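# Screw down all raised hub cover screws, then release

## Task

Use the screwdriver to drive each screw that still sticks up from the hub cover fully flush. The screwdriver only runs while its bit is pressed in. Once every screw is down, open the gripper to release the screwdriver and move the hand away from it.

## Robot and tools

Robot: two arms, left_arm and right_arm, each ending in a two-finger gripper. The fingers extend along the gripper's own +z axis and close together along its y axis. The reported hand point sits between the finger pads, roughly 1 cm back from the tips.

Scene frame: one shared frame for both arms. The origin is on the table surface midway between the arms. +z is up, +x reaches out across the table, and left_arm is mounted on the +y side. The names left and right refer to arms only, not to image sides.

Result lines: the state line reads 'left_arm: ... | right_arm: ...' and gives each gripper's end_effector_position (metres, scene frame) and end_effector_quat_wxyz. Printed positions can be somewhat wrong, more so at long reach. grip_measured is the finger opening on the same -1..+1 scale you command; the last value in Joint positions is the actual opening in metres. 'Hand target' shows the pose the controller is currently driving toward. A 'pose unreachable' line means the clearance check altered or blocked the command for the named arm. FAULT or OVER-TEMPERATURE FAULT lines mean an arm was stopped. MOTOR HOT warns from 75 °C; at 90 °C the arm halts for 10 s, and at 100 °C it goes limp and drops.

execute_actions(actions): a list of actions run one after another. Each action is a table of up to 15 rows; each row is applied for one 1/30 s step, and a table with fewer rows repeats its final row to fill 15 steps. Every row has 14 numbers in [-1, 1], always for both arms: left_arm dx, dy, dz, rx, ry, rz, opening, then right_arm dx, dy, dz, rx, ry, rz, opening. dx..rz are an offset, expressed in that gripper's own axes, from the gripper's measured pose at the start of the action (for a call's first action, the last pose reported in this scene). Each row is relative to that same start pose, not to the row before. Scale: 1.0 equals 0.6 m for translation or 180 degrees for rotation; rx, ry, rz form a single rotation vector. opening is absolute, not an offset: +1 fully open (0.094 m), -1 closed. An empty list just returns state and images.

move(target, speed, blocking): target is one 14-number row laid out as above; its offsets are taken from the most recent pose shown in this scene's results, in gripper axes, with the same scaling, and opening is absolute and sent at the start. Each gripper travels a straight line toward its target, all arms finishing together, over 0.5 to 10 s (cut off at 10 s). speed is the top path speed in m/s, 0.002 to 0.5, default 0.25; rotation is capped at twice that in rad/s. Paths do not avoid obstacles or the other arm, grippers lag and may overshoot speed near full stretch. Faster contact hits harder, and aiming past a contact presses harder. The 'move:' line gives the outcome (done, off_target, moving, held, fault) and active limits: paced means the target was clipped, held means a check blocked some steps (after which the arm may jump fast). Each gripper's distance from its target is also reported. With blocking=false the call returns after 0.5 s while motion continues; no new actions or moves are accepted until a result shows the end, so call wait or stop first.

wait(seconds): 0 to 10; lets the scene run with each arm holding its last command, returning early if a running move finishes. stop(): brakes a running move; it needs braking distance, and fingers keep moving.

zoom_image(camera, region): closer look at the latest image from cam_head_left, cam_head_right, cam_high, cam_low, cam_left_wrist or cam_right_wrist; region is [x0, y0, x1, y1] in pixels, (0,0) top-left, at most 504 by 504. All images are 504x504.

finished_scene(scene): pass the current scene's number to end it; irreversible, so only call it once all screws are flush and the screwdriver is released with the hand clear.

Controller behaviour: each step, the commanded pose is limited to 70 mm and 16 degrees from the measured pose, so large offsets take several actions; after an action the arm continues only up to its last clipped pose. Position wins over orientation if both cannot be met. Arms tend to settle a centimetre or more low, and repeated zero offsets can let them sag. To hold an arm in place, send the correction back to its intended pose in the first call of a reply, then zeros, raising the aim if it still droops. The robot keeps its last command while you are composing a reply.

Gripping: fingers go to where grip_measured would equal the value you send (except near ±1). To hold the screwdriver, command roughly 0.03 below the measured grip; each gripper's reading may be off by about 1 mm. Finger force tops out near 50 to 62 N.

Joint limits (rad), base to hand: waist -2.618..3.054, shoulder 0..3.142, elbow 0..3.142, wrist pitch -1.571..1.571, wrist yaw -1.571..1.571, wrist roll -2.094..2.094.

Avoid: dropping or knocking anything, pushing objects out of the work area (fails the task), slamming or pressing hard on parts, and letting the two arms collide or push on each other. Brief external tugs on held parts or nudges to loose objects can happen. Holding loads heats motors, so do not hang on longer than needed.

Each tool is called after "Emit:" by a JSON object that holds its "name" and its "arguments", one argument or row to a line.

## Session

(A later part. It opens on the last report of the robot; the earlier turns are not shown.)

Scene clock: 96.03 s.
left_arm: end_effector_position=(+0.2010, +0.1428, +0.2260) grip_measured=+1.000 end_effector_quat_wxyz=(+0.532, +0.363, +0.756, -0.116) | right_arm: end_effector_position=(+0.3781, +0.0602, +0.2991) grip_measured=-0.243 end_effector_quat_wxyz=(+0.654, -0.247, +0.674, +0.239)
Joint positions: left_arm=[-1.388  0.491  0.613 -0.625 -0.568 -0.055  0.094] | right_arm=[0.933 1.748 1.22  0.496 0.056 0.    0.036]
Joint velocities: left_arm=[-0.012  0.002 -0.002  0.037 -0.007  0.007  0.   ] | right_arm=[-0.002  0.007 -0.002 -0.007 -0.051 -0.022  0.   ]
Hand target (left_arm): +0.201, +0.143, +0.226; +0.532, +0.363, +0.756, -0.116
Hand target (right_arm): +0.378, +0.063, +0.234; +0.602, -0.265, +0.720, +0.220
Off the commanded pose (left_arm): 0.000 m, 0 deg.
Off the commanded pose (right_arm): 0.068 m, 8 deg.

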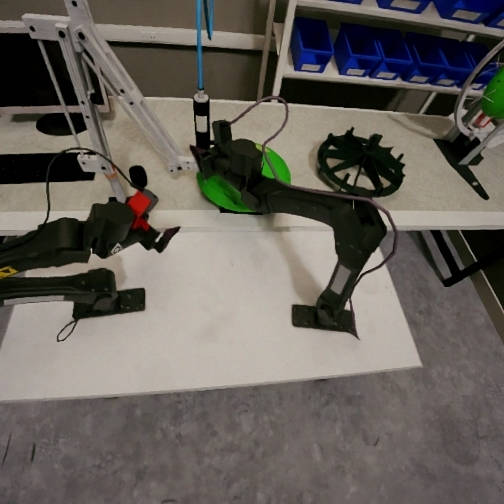

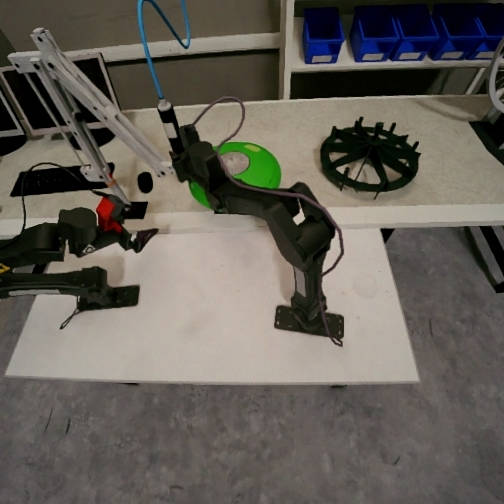

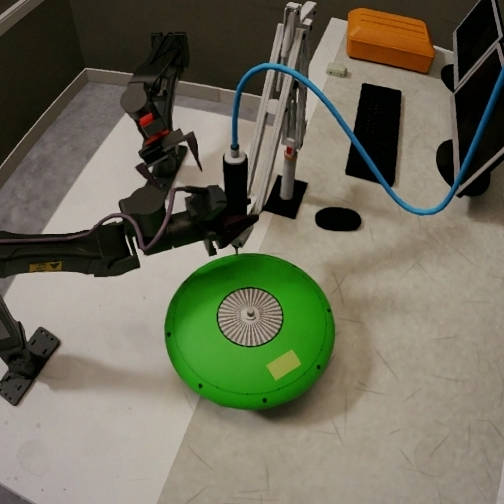

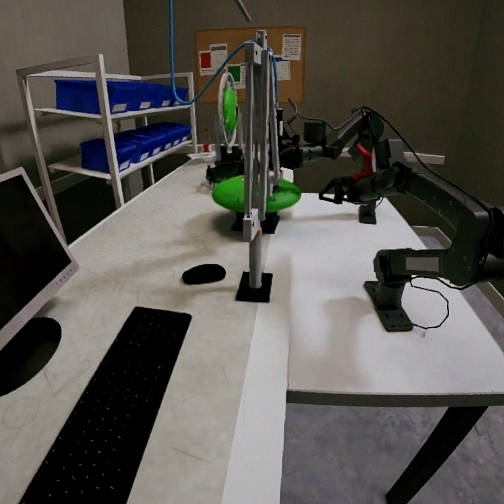

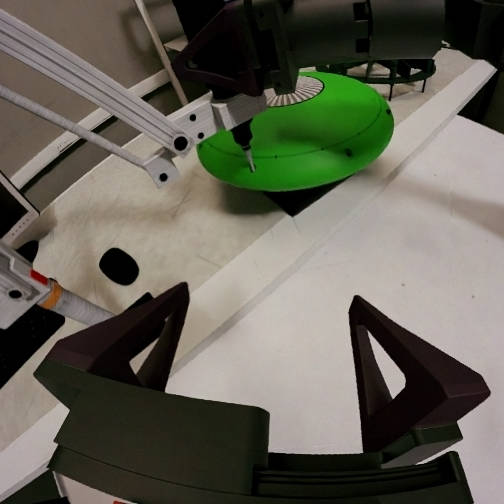

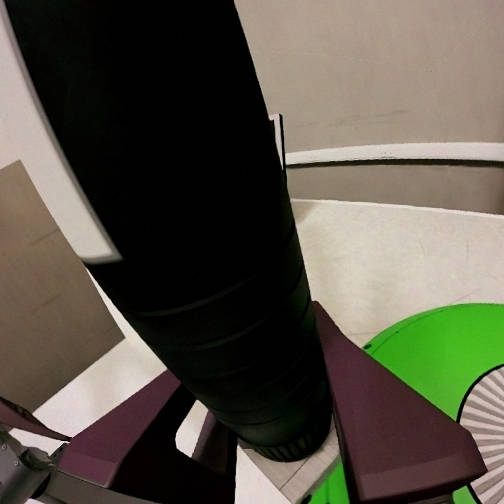

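Emit:
{"name": "move", "arguments": {
  "target": [0,0,0,0,0,0,1,-0.11,0,-0.004,0,0,0,-0.29],
  "speed": 0.08
}}

Emit:
{"name": "move", "arguments": {
  "target": [0,0,0,0,0,0,1,0,-0.195,-0.28,0.028,0,0,-0.29],
  "speed": 0.15
}}

Emit:
{"name": "zoom_image", "arguments": {
  "camera": "cam_left_wrist",
  "region": [340,50,424,134]
}}

Emit:
{"name": "zoom_image", "arguments": {
  "camera": "cam_high",
  "region": [135,290,198,353]
}}

Scene clock: 103.87 s.
left_arm: end_effector_position=(+0.2010, +0.1428, +0.2260) grip_measured=+1.000 end_effector_quat_wxyz=(+0.532, +0.363, +0.756, -0.116) | right_arm: end_effector_position=(+0.3818, +0.0662, +0.3454) grip_measured=-0.243 end_effector_quat_wxyz=(+0.647, -0.253, +0.678, +0.240)
Joint positions: left_arm=[-1.388  0.491  0.613 -0.625 -0.568 -0.055  0.094] | right_arm=[ 0.933  1.738  1.413  0.276  0.045 -0.     0.036]
Joint velocities: left_arm=[-0.012 -0.012  0.002  0.022 -0.022 -0.022  0.   ] | right_arm=[ 0.012 -0.007  0.002 -0.037 -0.037 -0.081  0.   ]
Hand target (left_arm): +0.201, +0.143, +0.226; +0.532, +0.363, +0.756, -0.116
Hand target (right_arm): +0.379, +0.060, +0.365; +0.654, -0.247, +0.674, +0.239
Off the commanded pose (left_arm): 0.000 m, 0 deg.
Off the commanded pose (right_arm): 0.021 m, 1 deg.
move: off_target (right_arm)

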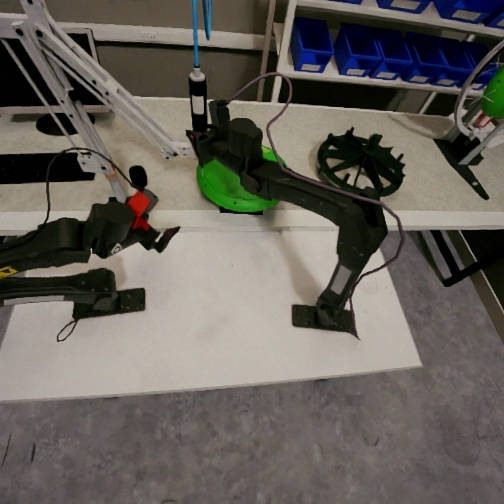

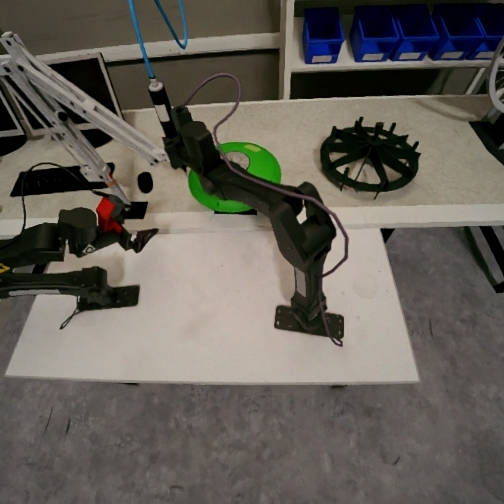

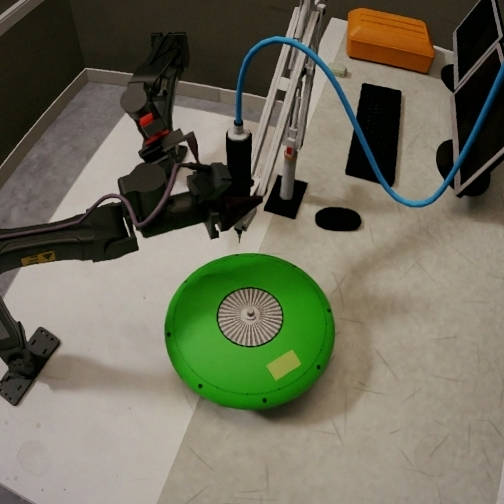

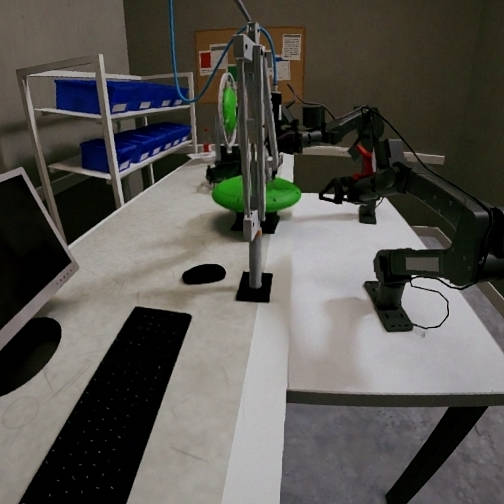

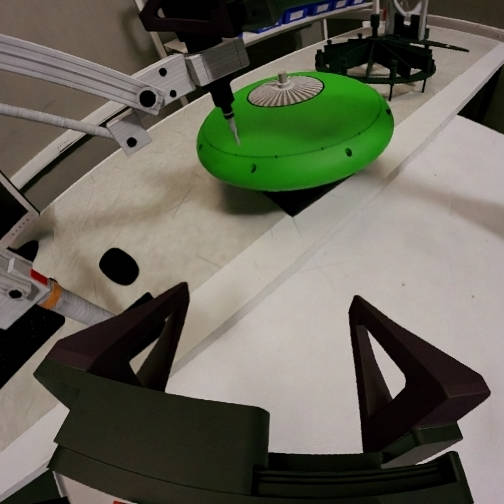

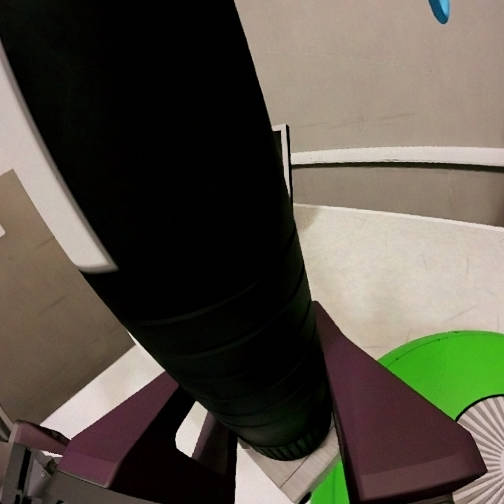

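Scene clock: 105.60 s.
left_arm: end_effector_position=(+0.2010, +0.1428, +0.2260) grip_measured=+1.000 end_effector_quat_wxyz=(+0.532, +0.363, +0.756, -0.116) | right_arm: end_effector_position=(+0.3355, -0.1261, +0.3551) grip_measured=-0.243 end_effector_quat_wxyz=(+0.656, -0.229, +0.686, +0.216)
Joint positions: left_arm=[-1.388  0.491  0.613 -0.625 -0.568 -0.055  0.094] | right_arm=[ 0.525  1.172  0.95   0.175 -0.29  -0.018  0.036]
Joint velocities: left_arm=[-0.002 -0.007 -0.007 -0.125  0.007 -0.051  0.   ] | right_arm=[-0.012  0.012 -0.032 -0.051 -0.037  0.037 -0.   ]
Hand target (left_arm): +0.201, +0.143, +0.226; +0.532, +0.363, +0.756, -0.116
Hand target (right_arm): +0.333, -0.132, +0.353; +0.657, -0.224, +0.689, +0.210
Off the commanded pose (left_arm): 0.000 m, 0 deg.
Off the commanded pose (right_arm): 0.007 m, 1 deg.
move: done

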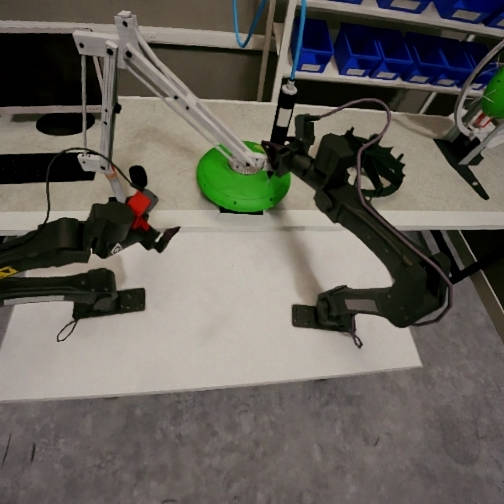

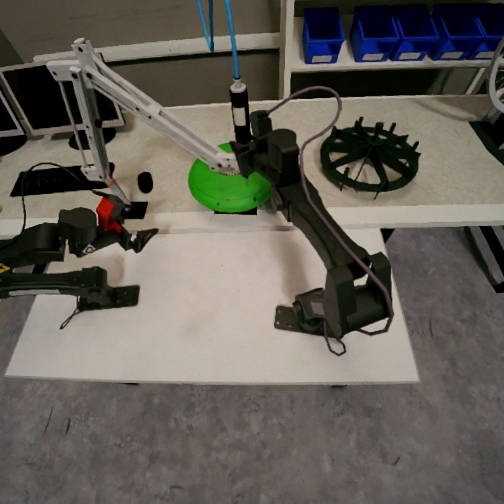

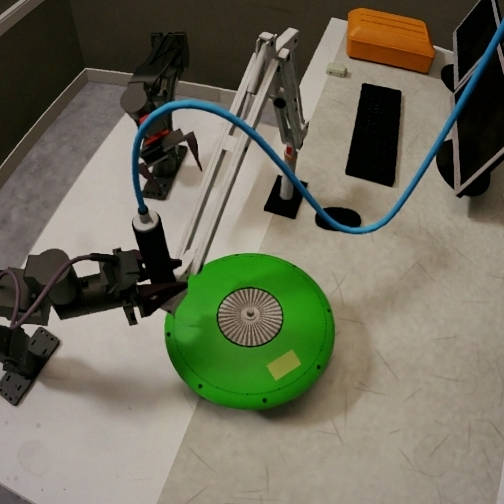

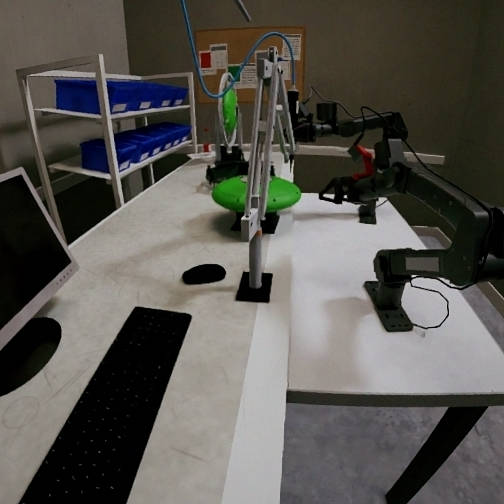

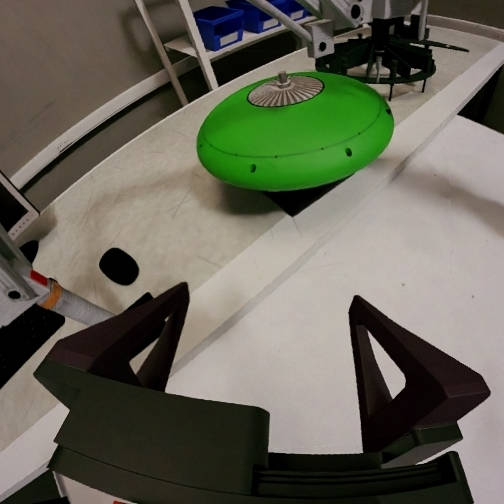

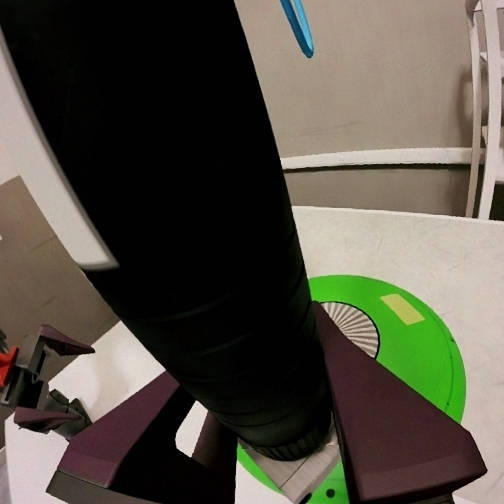

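Region (340, 50, 424, 134) of cam_left_wrist's 504x504 image, scaled by 6.000, with more detail than that image has.

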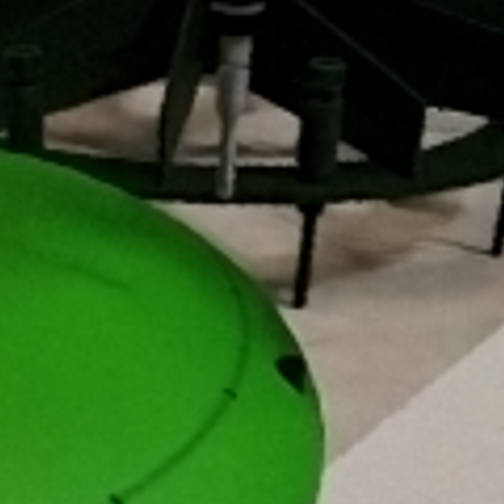

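Region (135, 290, 198, 353) of cam_high's 504x504 image, scaled by 8.000, with more detail than that image has.

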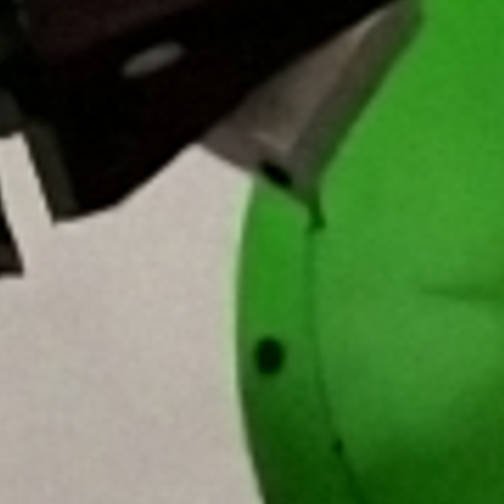

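Emit:
{"name": "move", "arguments": {
  "target": [0,0,0,0,0,0,1,0.062,-0.015,-0.034,0.005,0,0,-0.29],
  "speed": 0.06
}}

Emit:
{"name": "zoom_image", "arguments": {
  "camera": "cam_left_wrist",
  "region": [360,65,423,128]
}}

Emit:
{"name": "zoom_image", "arguments": {
  "camera": "cam_high",
  "region": [147,308,189,350]
}}

Emit:
{"name": "zoom_image", "arguments": {
  "camera": "cam_right_wrist",
  "region": [320,250,490,440]
}}

Scene clock: 112.17 s.
left_arm: end_effector_position=(+0.2010, +0.1428, +0.2260) grip_measured=+1.000 end_effector_quat_wxyz=(+0.532, +0.363, +0.756, -0.116) | right_arm: end_effector_position=(+0.3272, -0.1423, +0.3187) grip_measured=-0.243 end_effector_quat_wxyz=(+0.655, -0.226, +0.689, +0.212)
Joint positions: left_arm=[-1.388  0.491  0.613 -0.625 -0.568 -0.055  0.094] | right_arm=[ 0.479  1.121  0.782  0.285 -0.326 -0.021  0.036]
Joint velocities: left_arm=[-0.002 -0.007 -0.012 -0.007 -0.022  0.051  0.   ] | right_arm=[-0.017 -0.002 -0.022  0.007  0.037 -0.007 -0.   ]
Hand target (left_arm): +0.201, +0.143, +0.226; +0.532, +0.363, +0.756, -0.116
Hand target (right_arm): +0.323, -0.147, +0.319; +0.658, -0.224, +0.688, +0.211
Off the commanded pose (left_arm): 0.000 m, 0 deg.
Off the commanded pose (right_arm): 0.006 m, 0 deg.
move: done

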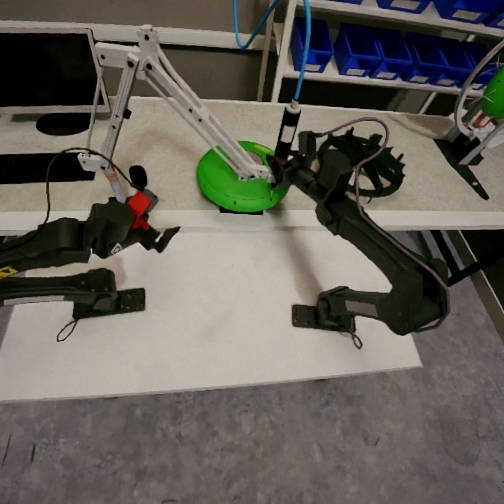

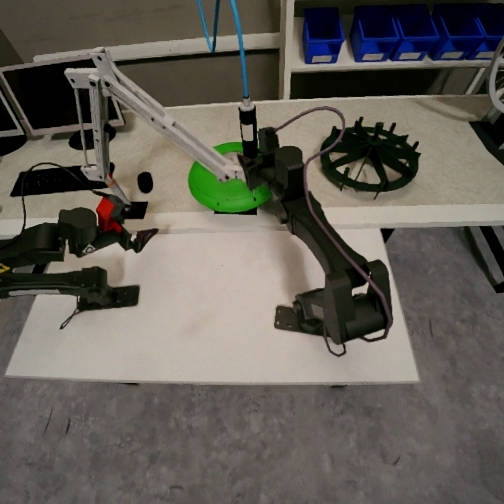

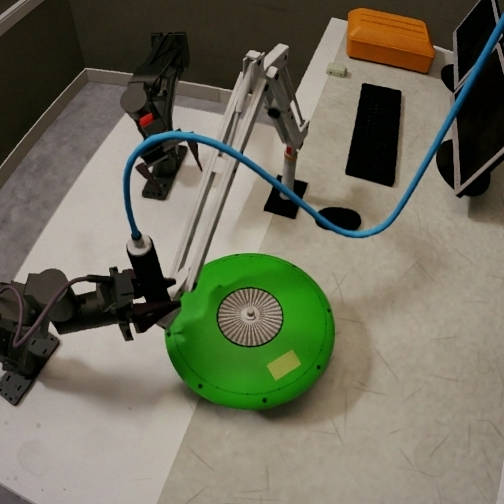

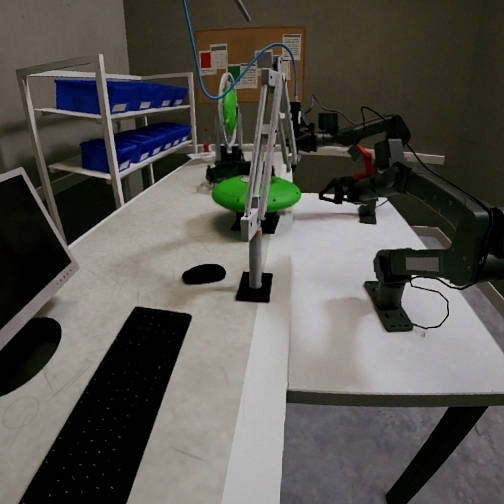

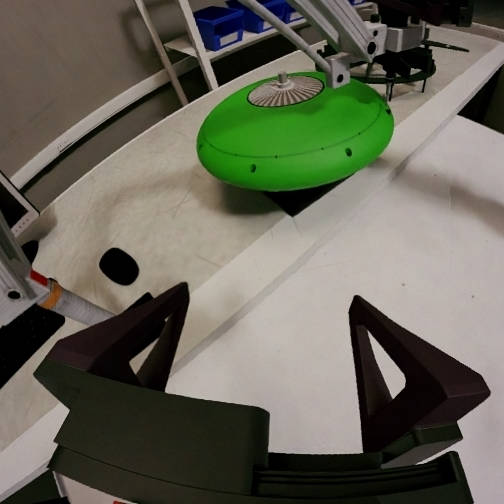

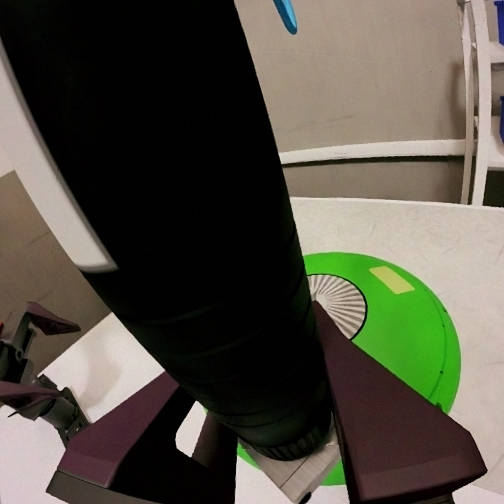

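Region (360, 65, 423, 128) of cam_left_wrist's 504x504 image, scaled by 8.000, with more detail than that image has.

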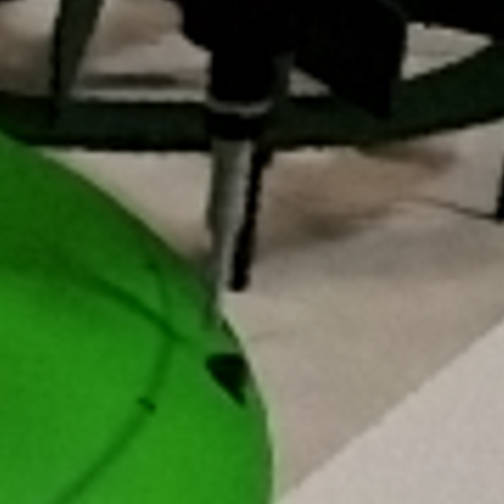

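Region (147, 308, 189, 350) of cam_high's 504x504 image, scaled by 12.000, with more detail than that image has.

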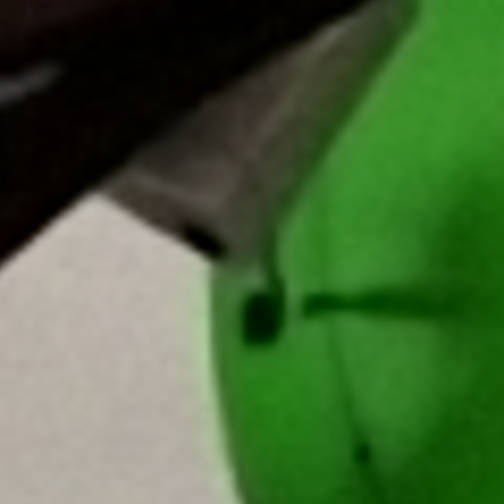

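Region (320, 250, 490, 440) of cam_right_wrist's 504x504 image, scaled by 2.653, with more detail than that image has; it fills the left 451 columns of this view, and the rest is white.

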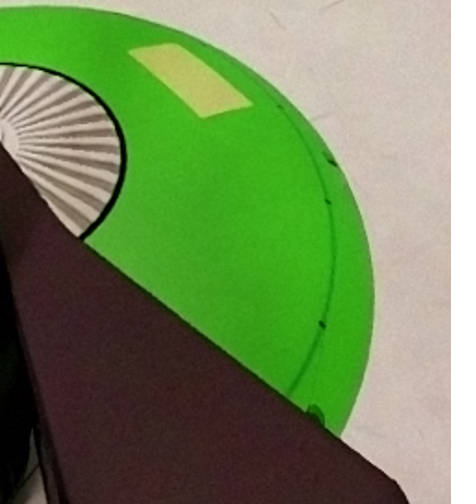

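Emit:
{"name": "move", "arguments": {
  "target": [0,0,0,0,0,0,1,0.003,0,-0.015,0,0,0,-0.29],
  "speed": 0.03
}}

Emit:
{"name": "zoom_image", "arguments": {
  "camera": "cam_left_wrist",
  "region": [360,65,423,128]
}}

Emit:
{"name": "zoom_image", "arguments": {
  "camera": "cam_high",
  "region": [147,308,189,350]
}}

Scene clock: 115.80 s.
left_arm: end_effector_position=(+0.2010, +0.1428, +0.2260) grip_measured=+1.000 end_effector_quat_wxyz=(+0.532, +0.363, +0.756, -0.116) | right_arm: end_effector_position=(+0.3261, -0.1439, +0.3211) grip_measured=-0.243 end_effector_quat_wxyz=(+0.658, -0.226, +0.687, +0.212)
Joint positions: left_arm=[-1.388  0.491  0.613 -0.625 -0.568 -0.055  0.094] | right_arm=[ 0.474  1.113  0.782  0.283 -0.33  -0.021  0.036]
Joint velocities: left_arm=[-0.032 -0.012  0.002  0.051 -0.037 -0.066  0.   ] | right_arm=[ 0.017 -0.017 -0.012 -0.007 -0.037 -0.007  0.   ]
Hand target (left_arm): +0.201, +0.143, +0.226; +0.532, +0.363, +0.756, -0.116
Hand target (right_arm): +0.320, -0.147, +0.317; +0.656, -0.226, +0.689, +0.212
Off the commanded pose (left_arm): 0.000 m, 0 deg.
Off the commanded pose (right_arm): 0.008 m, 0 deg.
move: done

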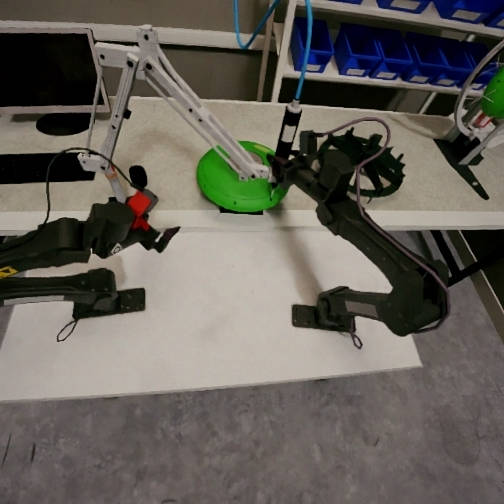

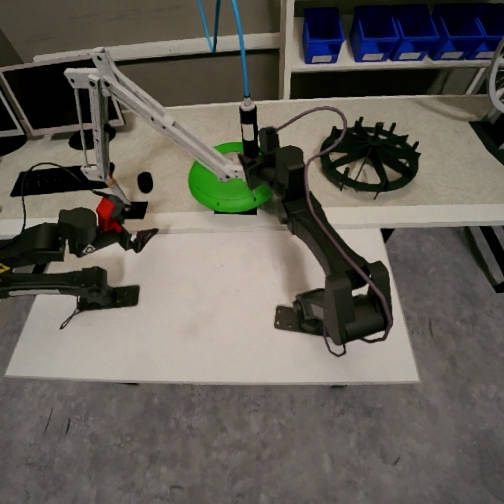

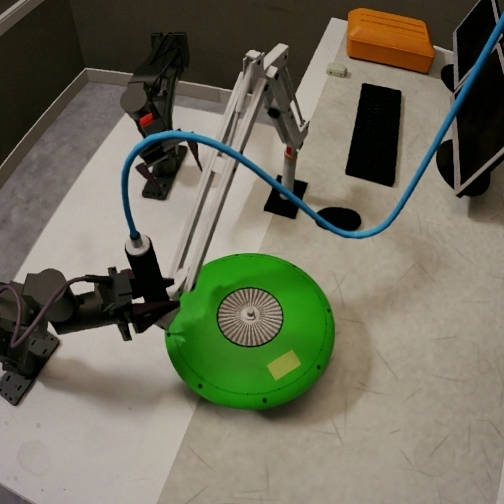

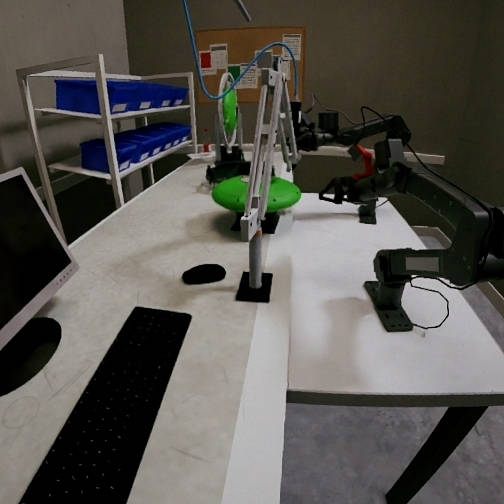

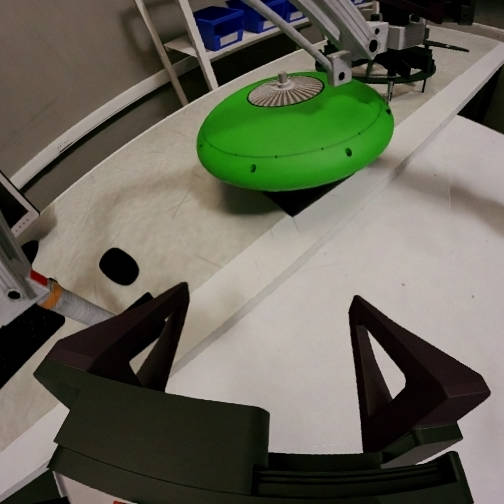

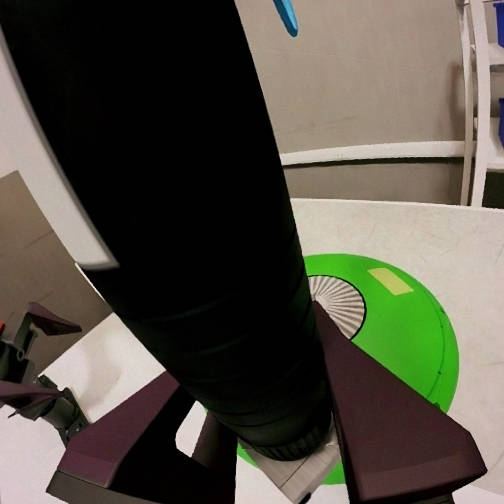

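Region (360, 65, 423, 128) of cam_left_wrist's 504x504 image, scaled by 8.000, with more detail than that image has.

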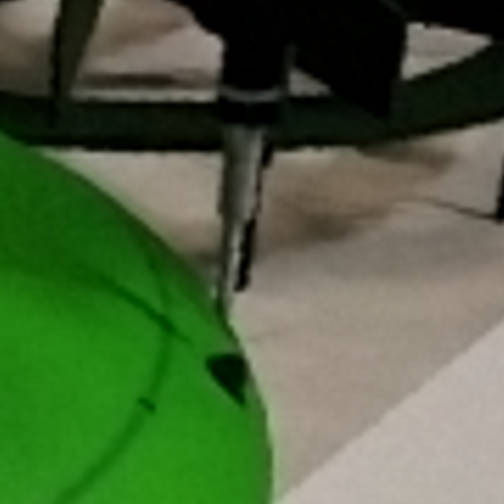

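Region (147, 308, 189, 350) of cam_high's 504x504 image, scaled by 12.000, with more detail than that image has.

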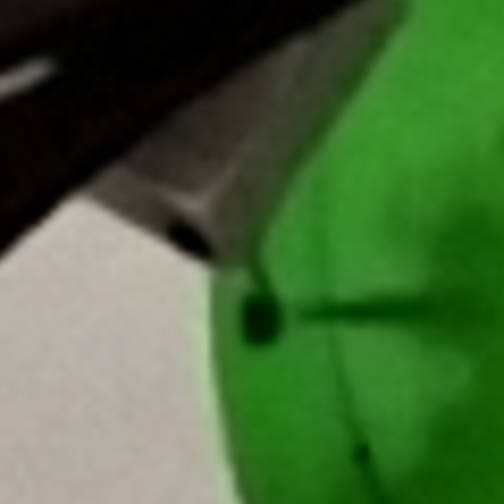

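Need ~-2 mm x, +1 mm y.

Emit:
{"name": "move", "arguments": {
  "target": [0,0,0,0,0,0,1,0.014,0.009,-0.013,0,0,0,-0.29],
  "speed": 0.03
}}

Emit:
{"name": "zoom_image", "arguments": {
  "camera": "cam_left_wrist",
  "region": [360,65,423,128]
}}

Emit:
{"name": "zoom_image", "arguments": {
  "camera": "cam_high",
  "region": [147,308,189,350]
}}

Scene clock: 120.00 s.
left_arm: end_effector_position=(+0.2010, +0.1428, +0.2260) grip_measured=+1.000 end_effector_quat_wxyz=(+0.532, +0.363, +0.756, -0.116) | right_arm: end_effector_position=(+0.3232, -0.1451, +0.3133) grip_measured=-0.243 end_effector_quat_wxyz=(+0.656, -0.224, +0.689, +0.211)
Joint positions: left_arm=[-1.388  0.491  0.613 -0.625 -0.568 -0.055  0.094] | right_arm=[ 0.476  1.101  0.75   0.298 -0.323 -0.021  0.036]
Joint velocities: left_arm=[-0.017 -0.002 -0.022  0.037 -0.022 -0.007  0.   ] | right_arm=[ 0.007 -0.007 -0.027 -0.007  0.066 -0.081 -0.001]
Hand target (left_arm): +0.201, +0.143, +0.226; +0.532, +0.363, +0.756, -0.116
Hand target (right_arm): +0.317, -0.144, +0.313; +0.657, -0.226, +0.687, +0.212
Off the commanded pose (left_arm): 0.000 m, 0 deg.
Off the commanded pose (right_arm): 0.007 m, 0 deg.
move: done

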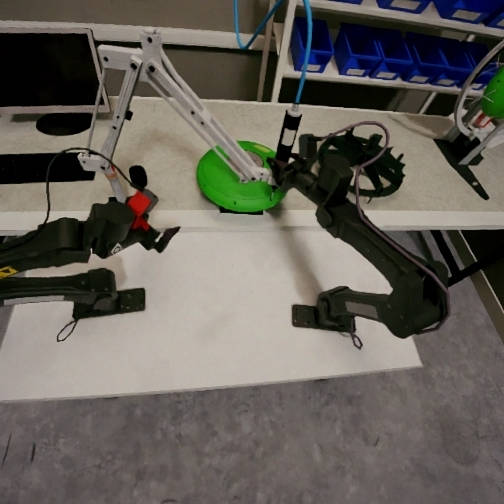

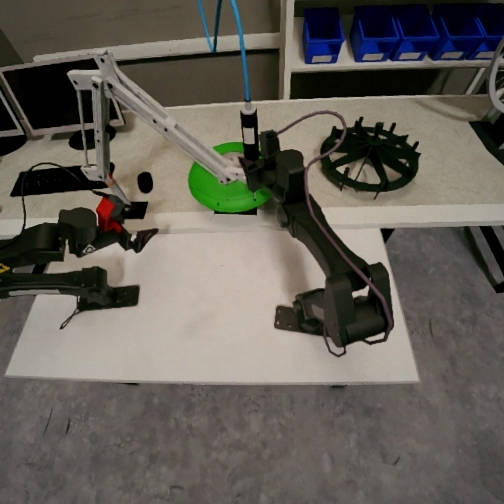

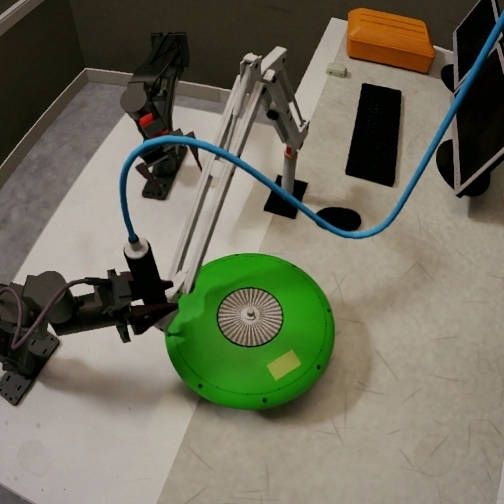

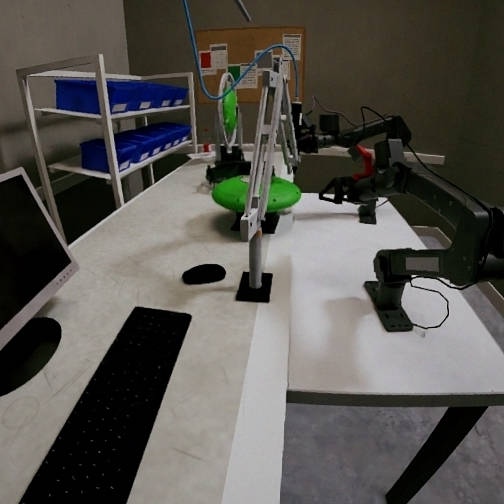

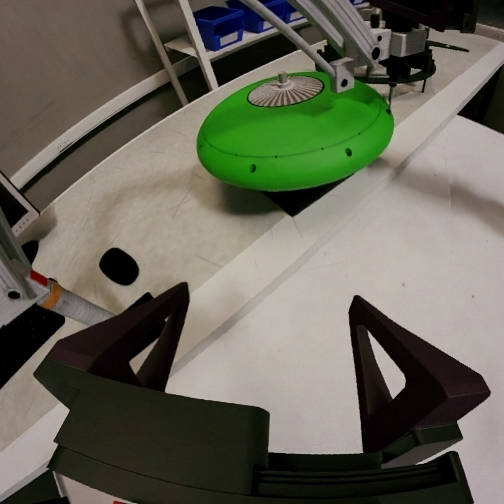

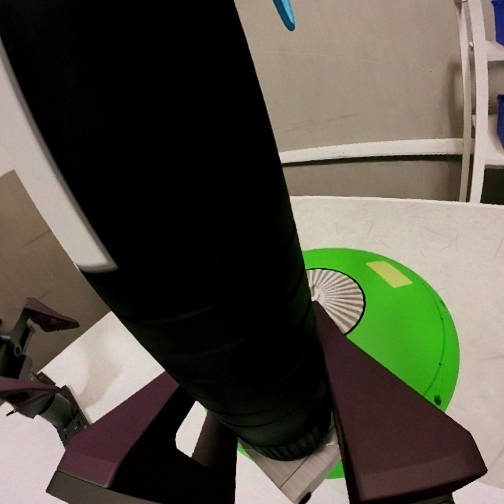

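Region (360, 65, 423, 128) of cam_left_wrist's 504x504 image, scaled by 8.000, with more detail than that image has.

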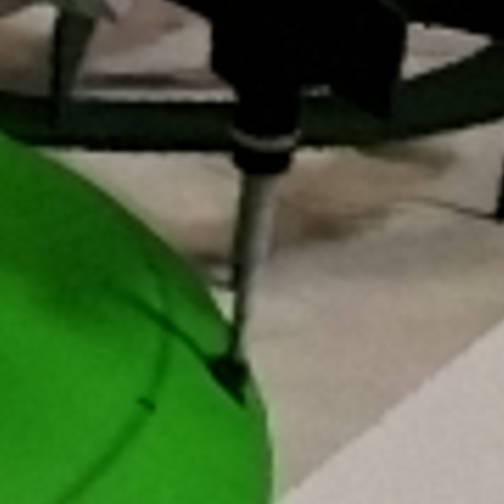

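Region (147, 308, 189, 350) of cam_high's 504x504 image, scaled by 12.000, with more detail than that image has.

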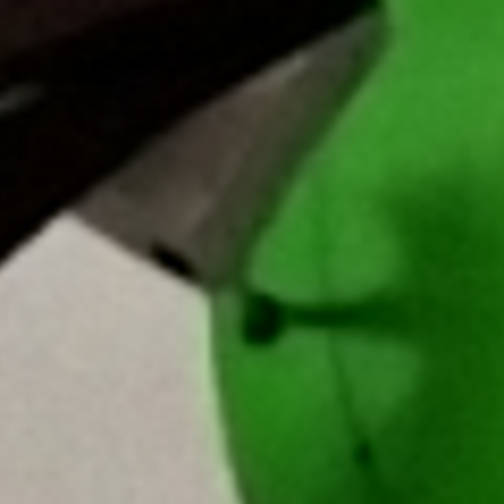

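Overshot ~1.5 mm; press with slight forward.

Emit:
{"name": "execute_actions", "arguments": {
  "actions": [
    [[0,0,0,0,0,0,1,0.02,0.004,0.007,0,0.007,0,-0.29]]
  ]
}}

Emit:
{"name": "zoom_image", "arguments": {
  "camera": "cam_left_wrist",
  "region": [360,65,423,128]
}}

Emit:
{"name": "zoom_image", "arguments": {
  "camera": "cam_high",
  "region": [147,308,189,350]
}}

Emit:
{"name": "zoom_image", "arguments": {
  "camera": "cam_head_left",
  "region": [258,175,288,205]
}}

Scene clock: 124.53 s.
left_arm: end_effector_position=(+0.2010, +0.1428, +0.2260) grip_measured=+1.000 end_effector_quat_wxyz=(+0.532, +0.363, +0.756, -0.116) | right_arm: end_effector_position=(+0.3229, -0.1438, +0.3138) grip_measured=-0.243 end_effector_quat_wxyz=(+0.657, -0.224, +0.688, +0.210)
Joint positions: left_arm=[-1.388  0.491  0.613 -0.625 -0.568 -0.055  0.094] | right_arm=[ 0.483  1.101  0.75   0.301 -0.315 -0.021  0.036]
Joint velocities: left_arm=[-0.022 -0.007 -0.002 -0.051 -0.066 -0.007  0.   ] | right_arm=[ 0.017 -0.017 -0.012  0.051 -0.007 -0.066 -0.001]
Hand target (left_arm): +0.201, +0.143, +0.226; +0.532, +0.363, +0.756, -0.116
Hand target (right_arm): +0.324, -0.141, +0.301; +0.648, -0.227, +0.696, +0.208
Off the commanded pose (left_arm): 0.000 m, 0 deg.
Off the commanded pose (right_arm): 0.013 m, 1 deg.

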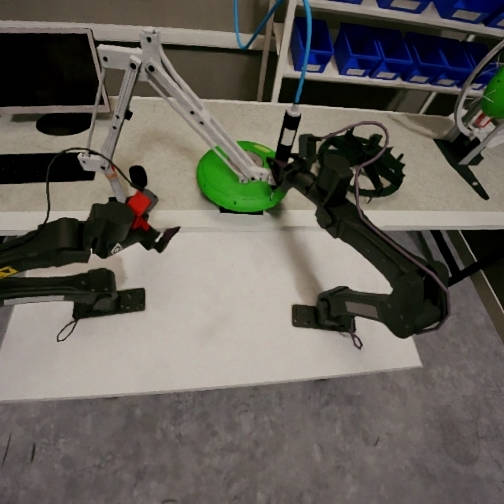

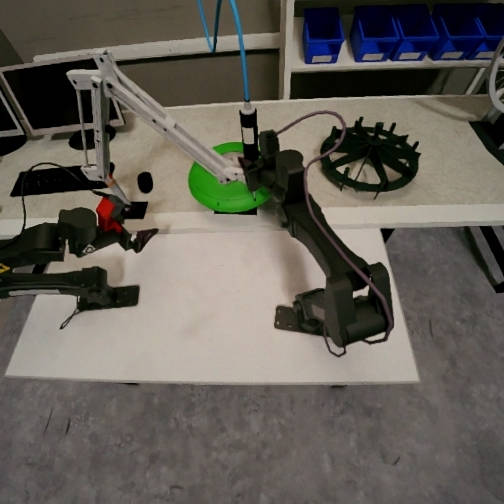

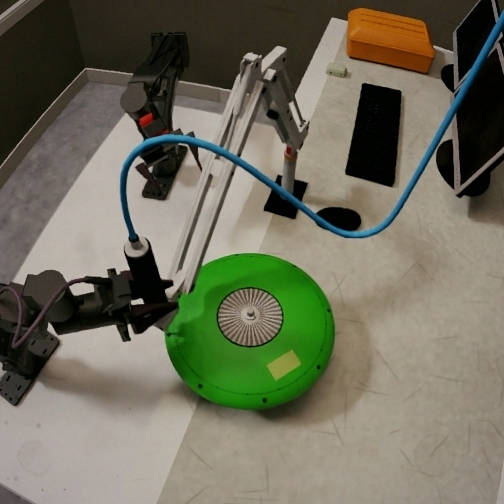

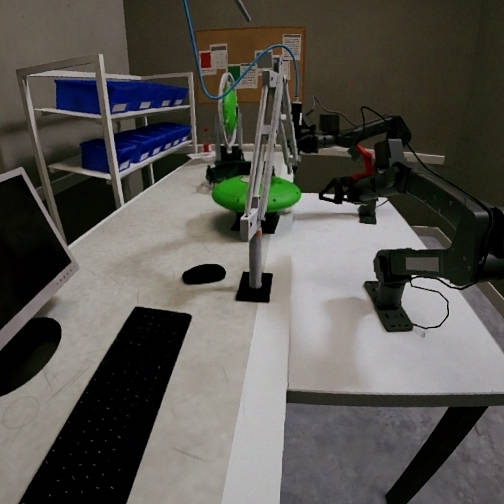

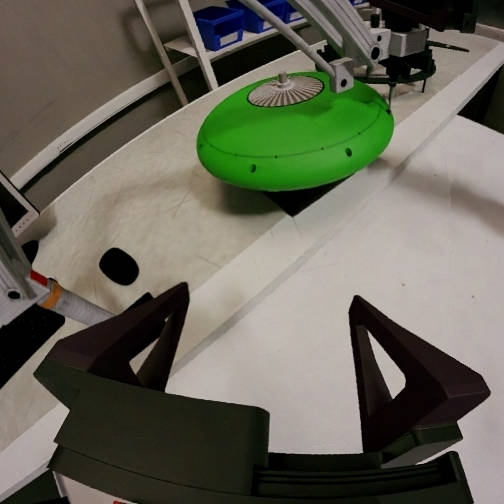

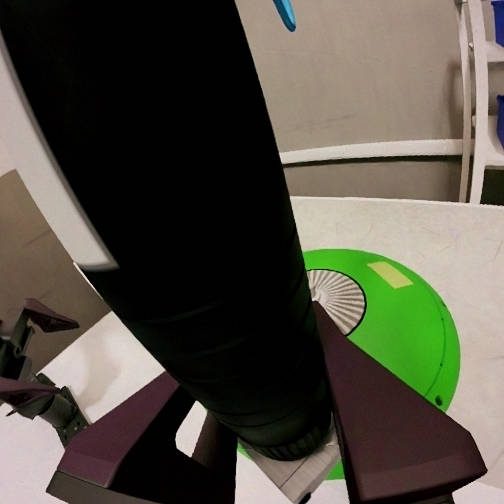

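Region (360, 65, 423, 128) of cam_left_wrist's 504x504 image, scaled by 8.000, with more detail than that image has.

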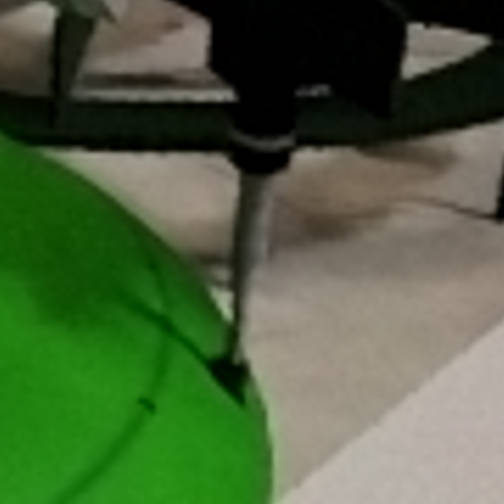

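Region (147, 308, 189, 350) of cam_high's 504x504 image, scaled by 12.000, with more detail than that image has.

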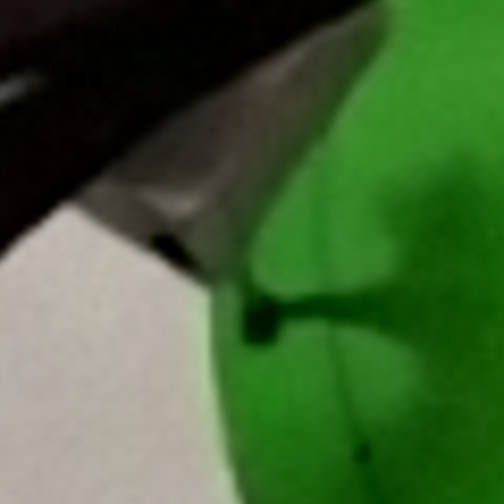

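Region (258, 175, 288, 205) of cam_head_left's 504x504 image, scaled by 16.800, with more detail than that image has.

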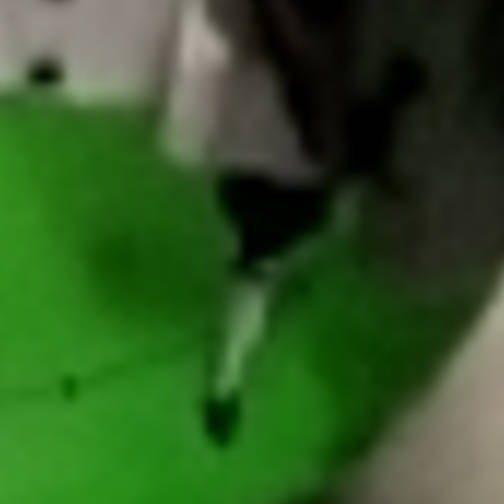

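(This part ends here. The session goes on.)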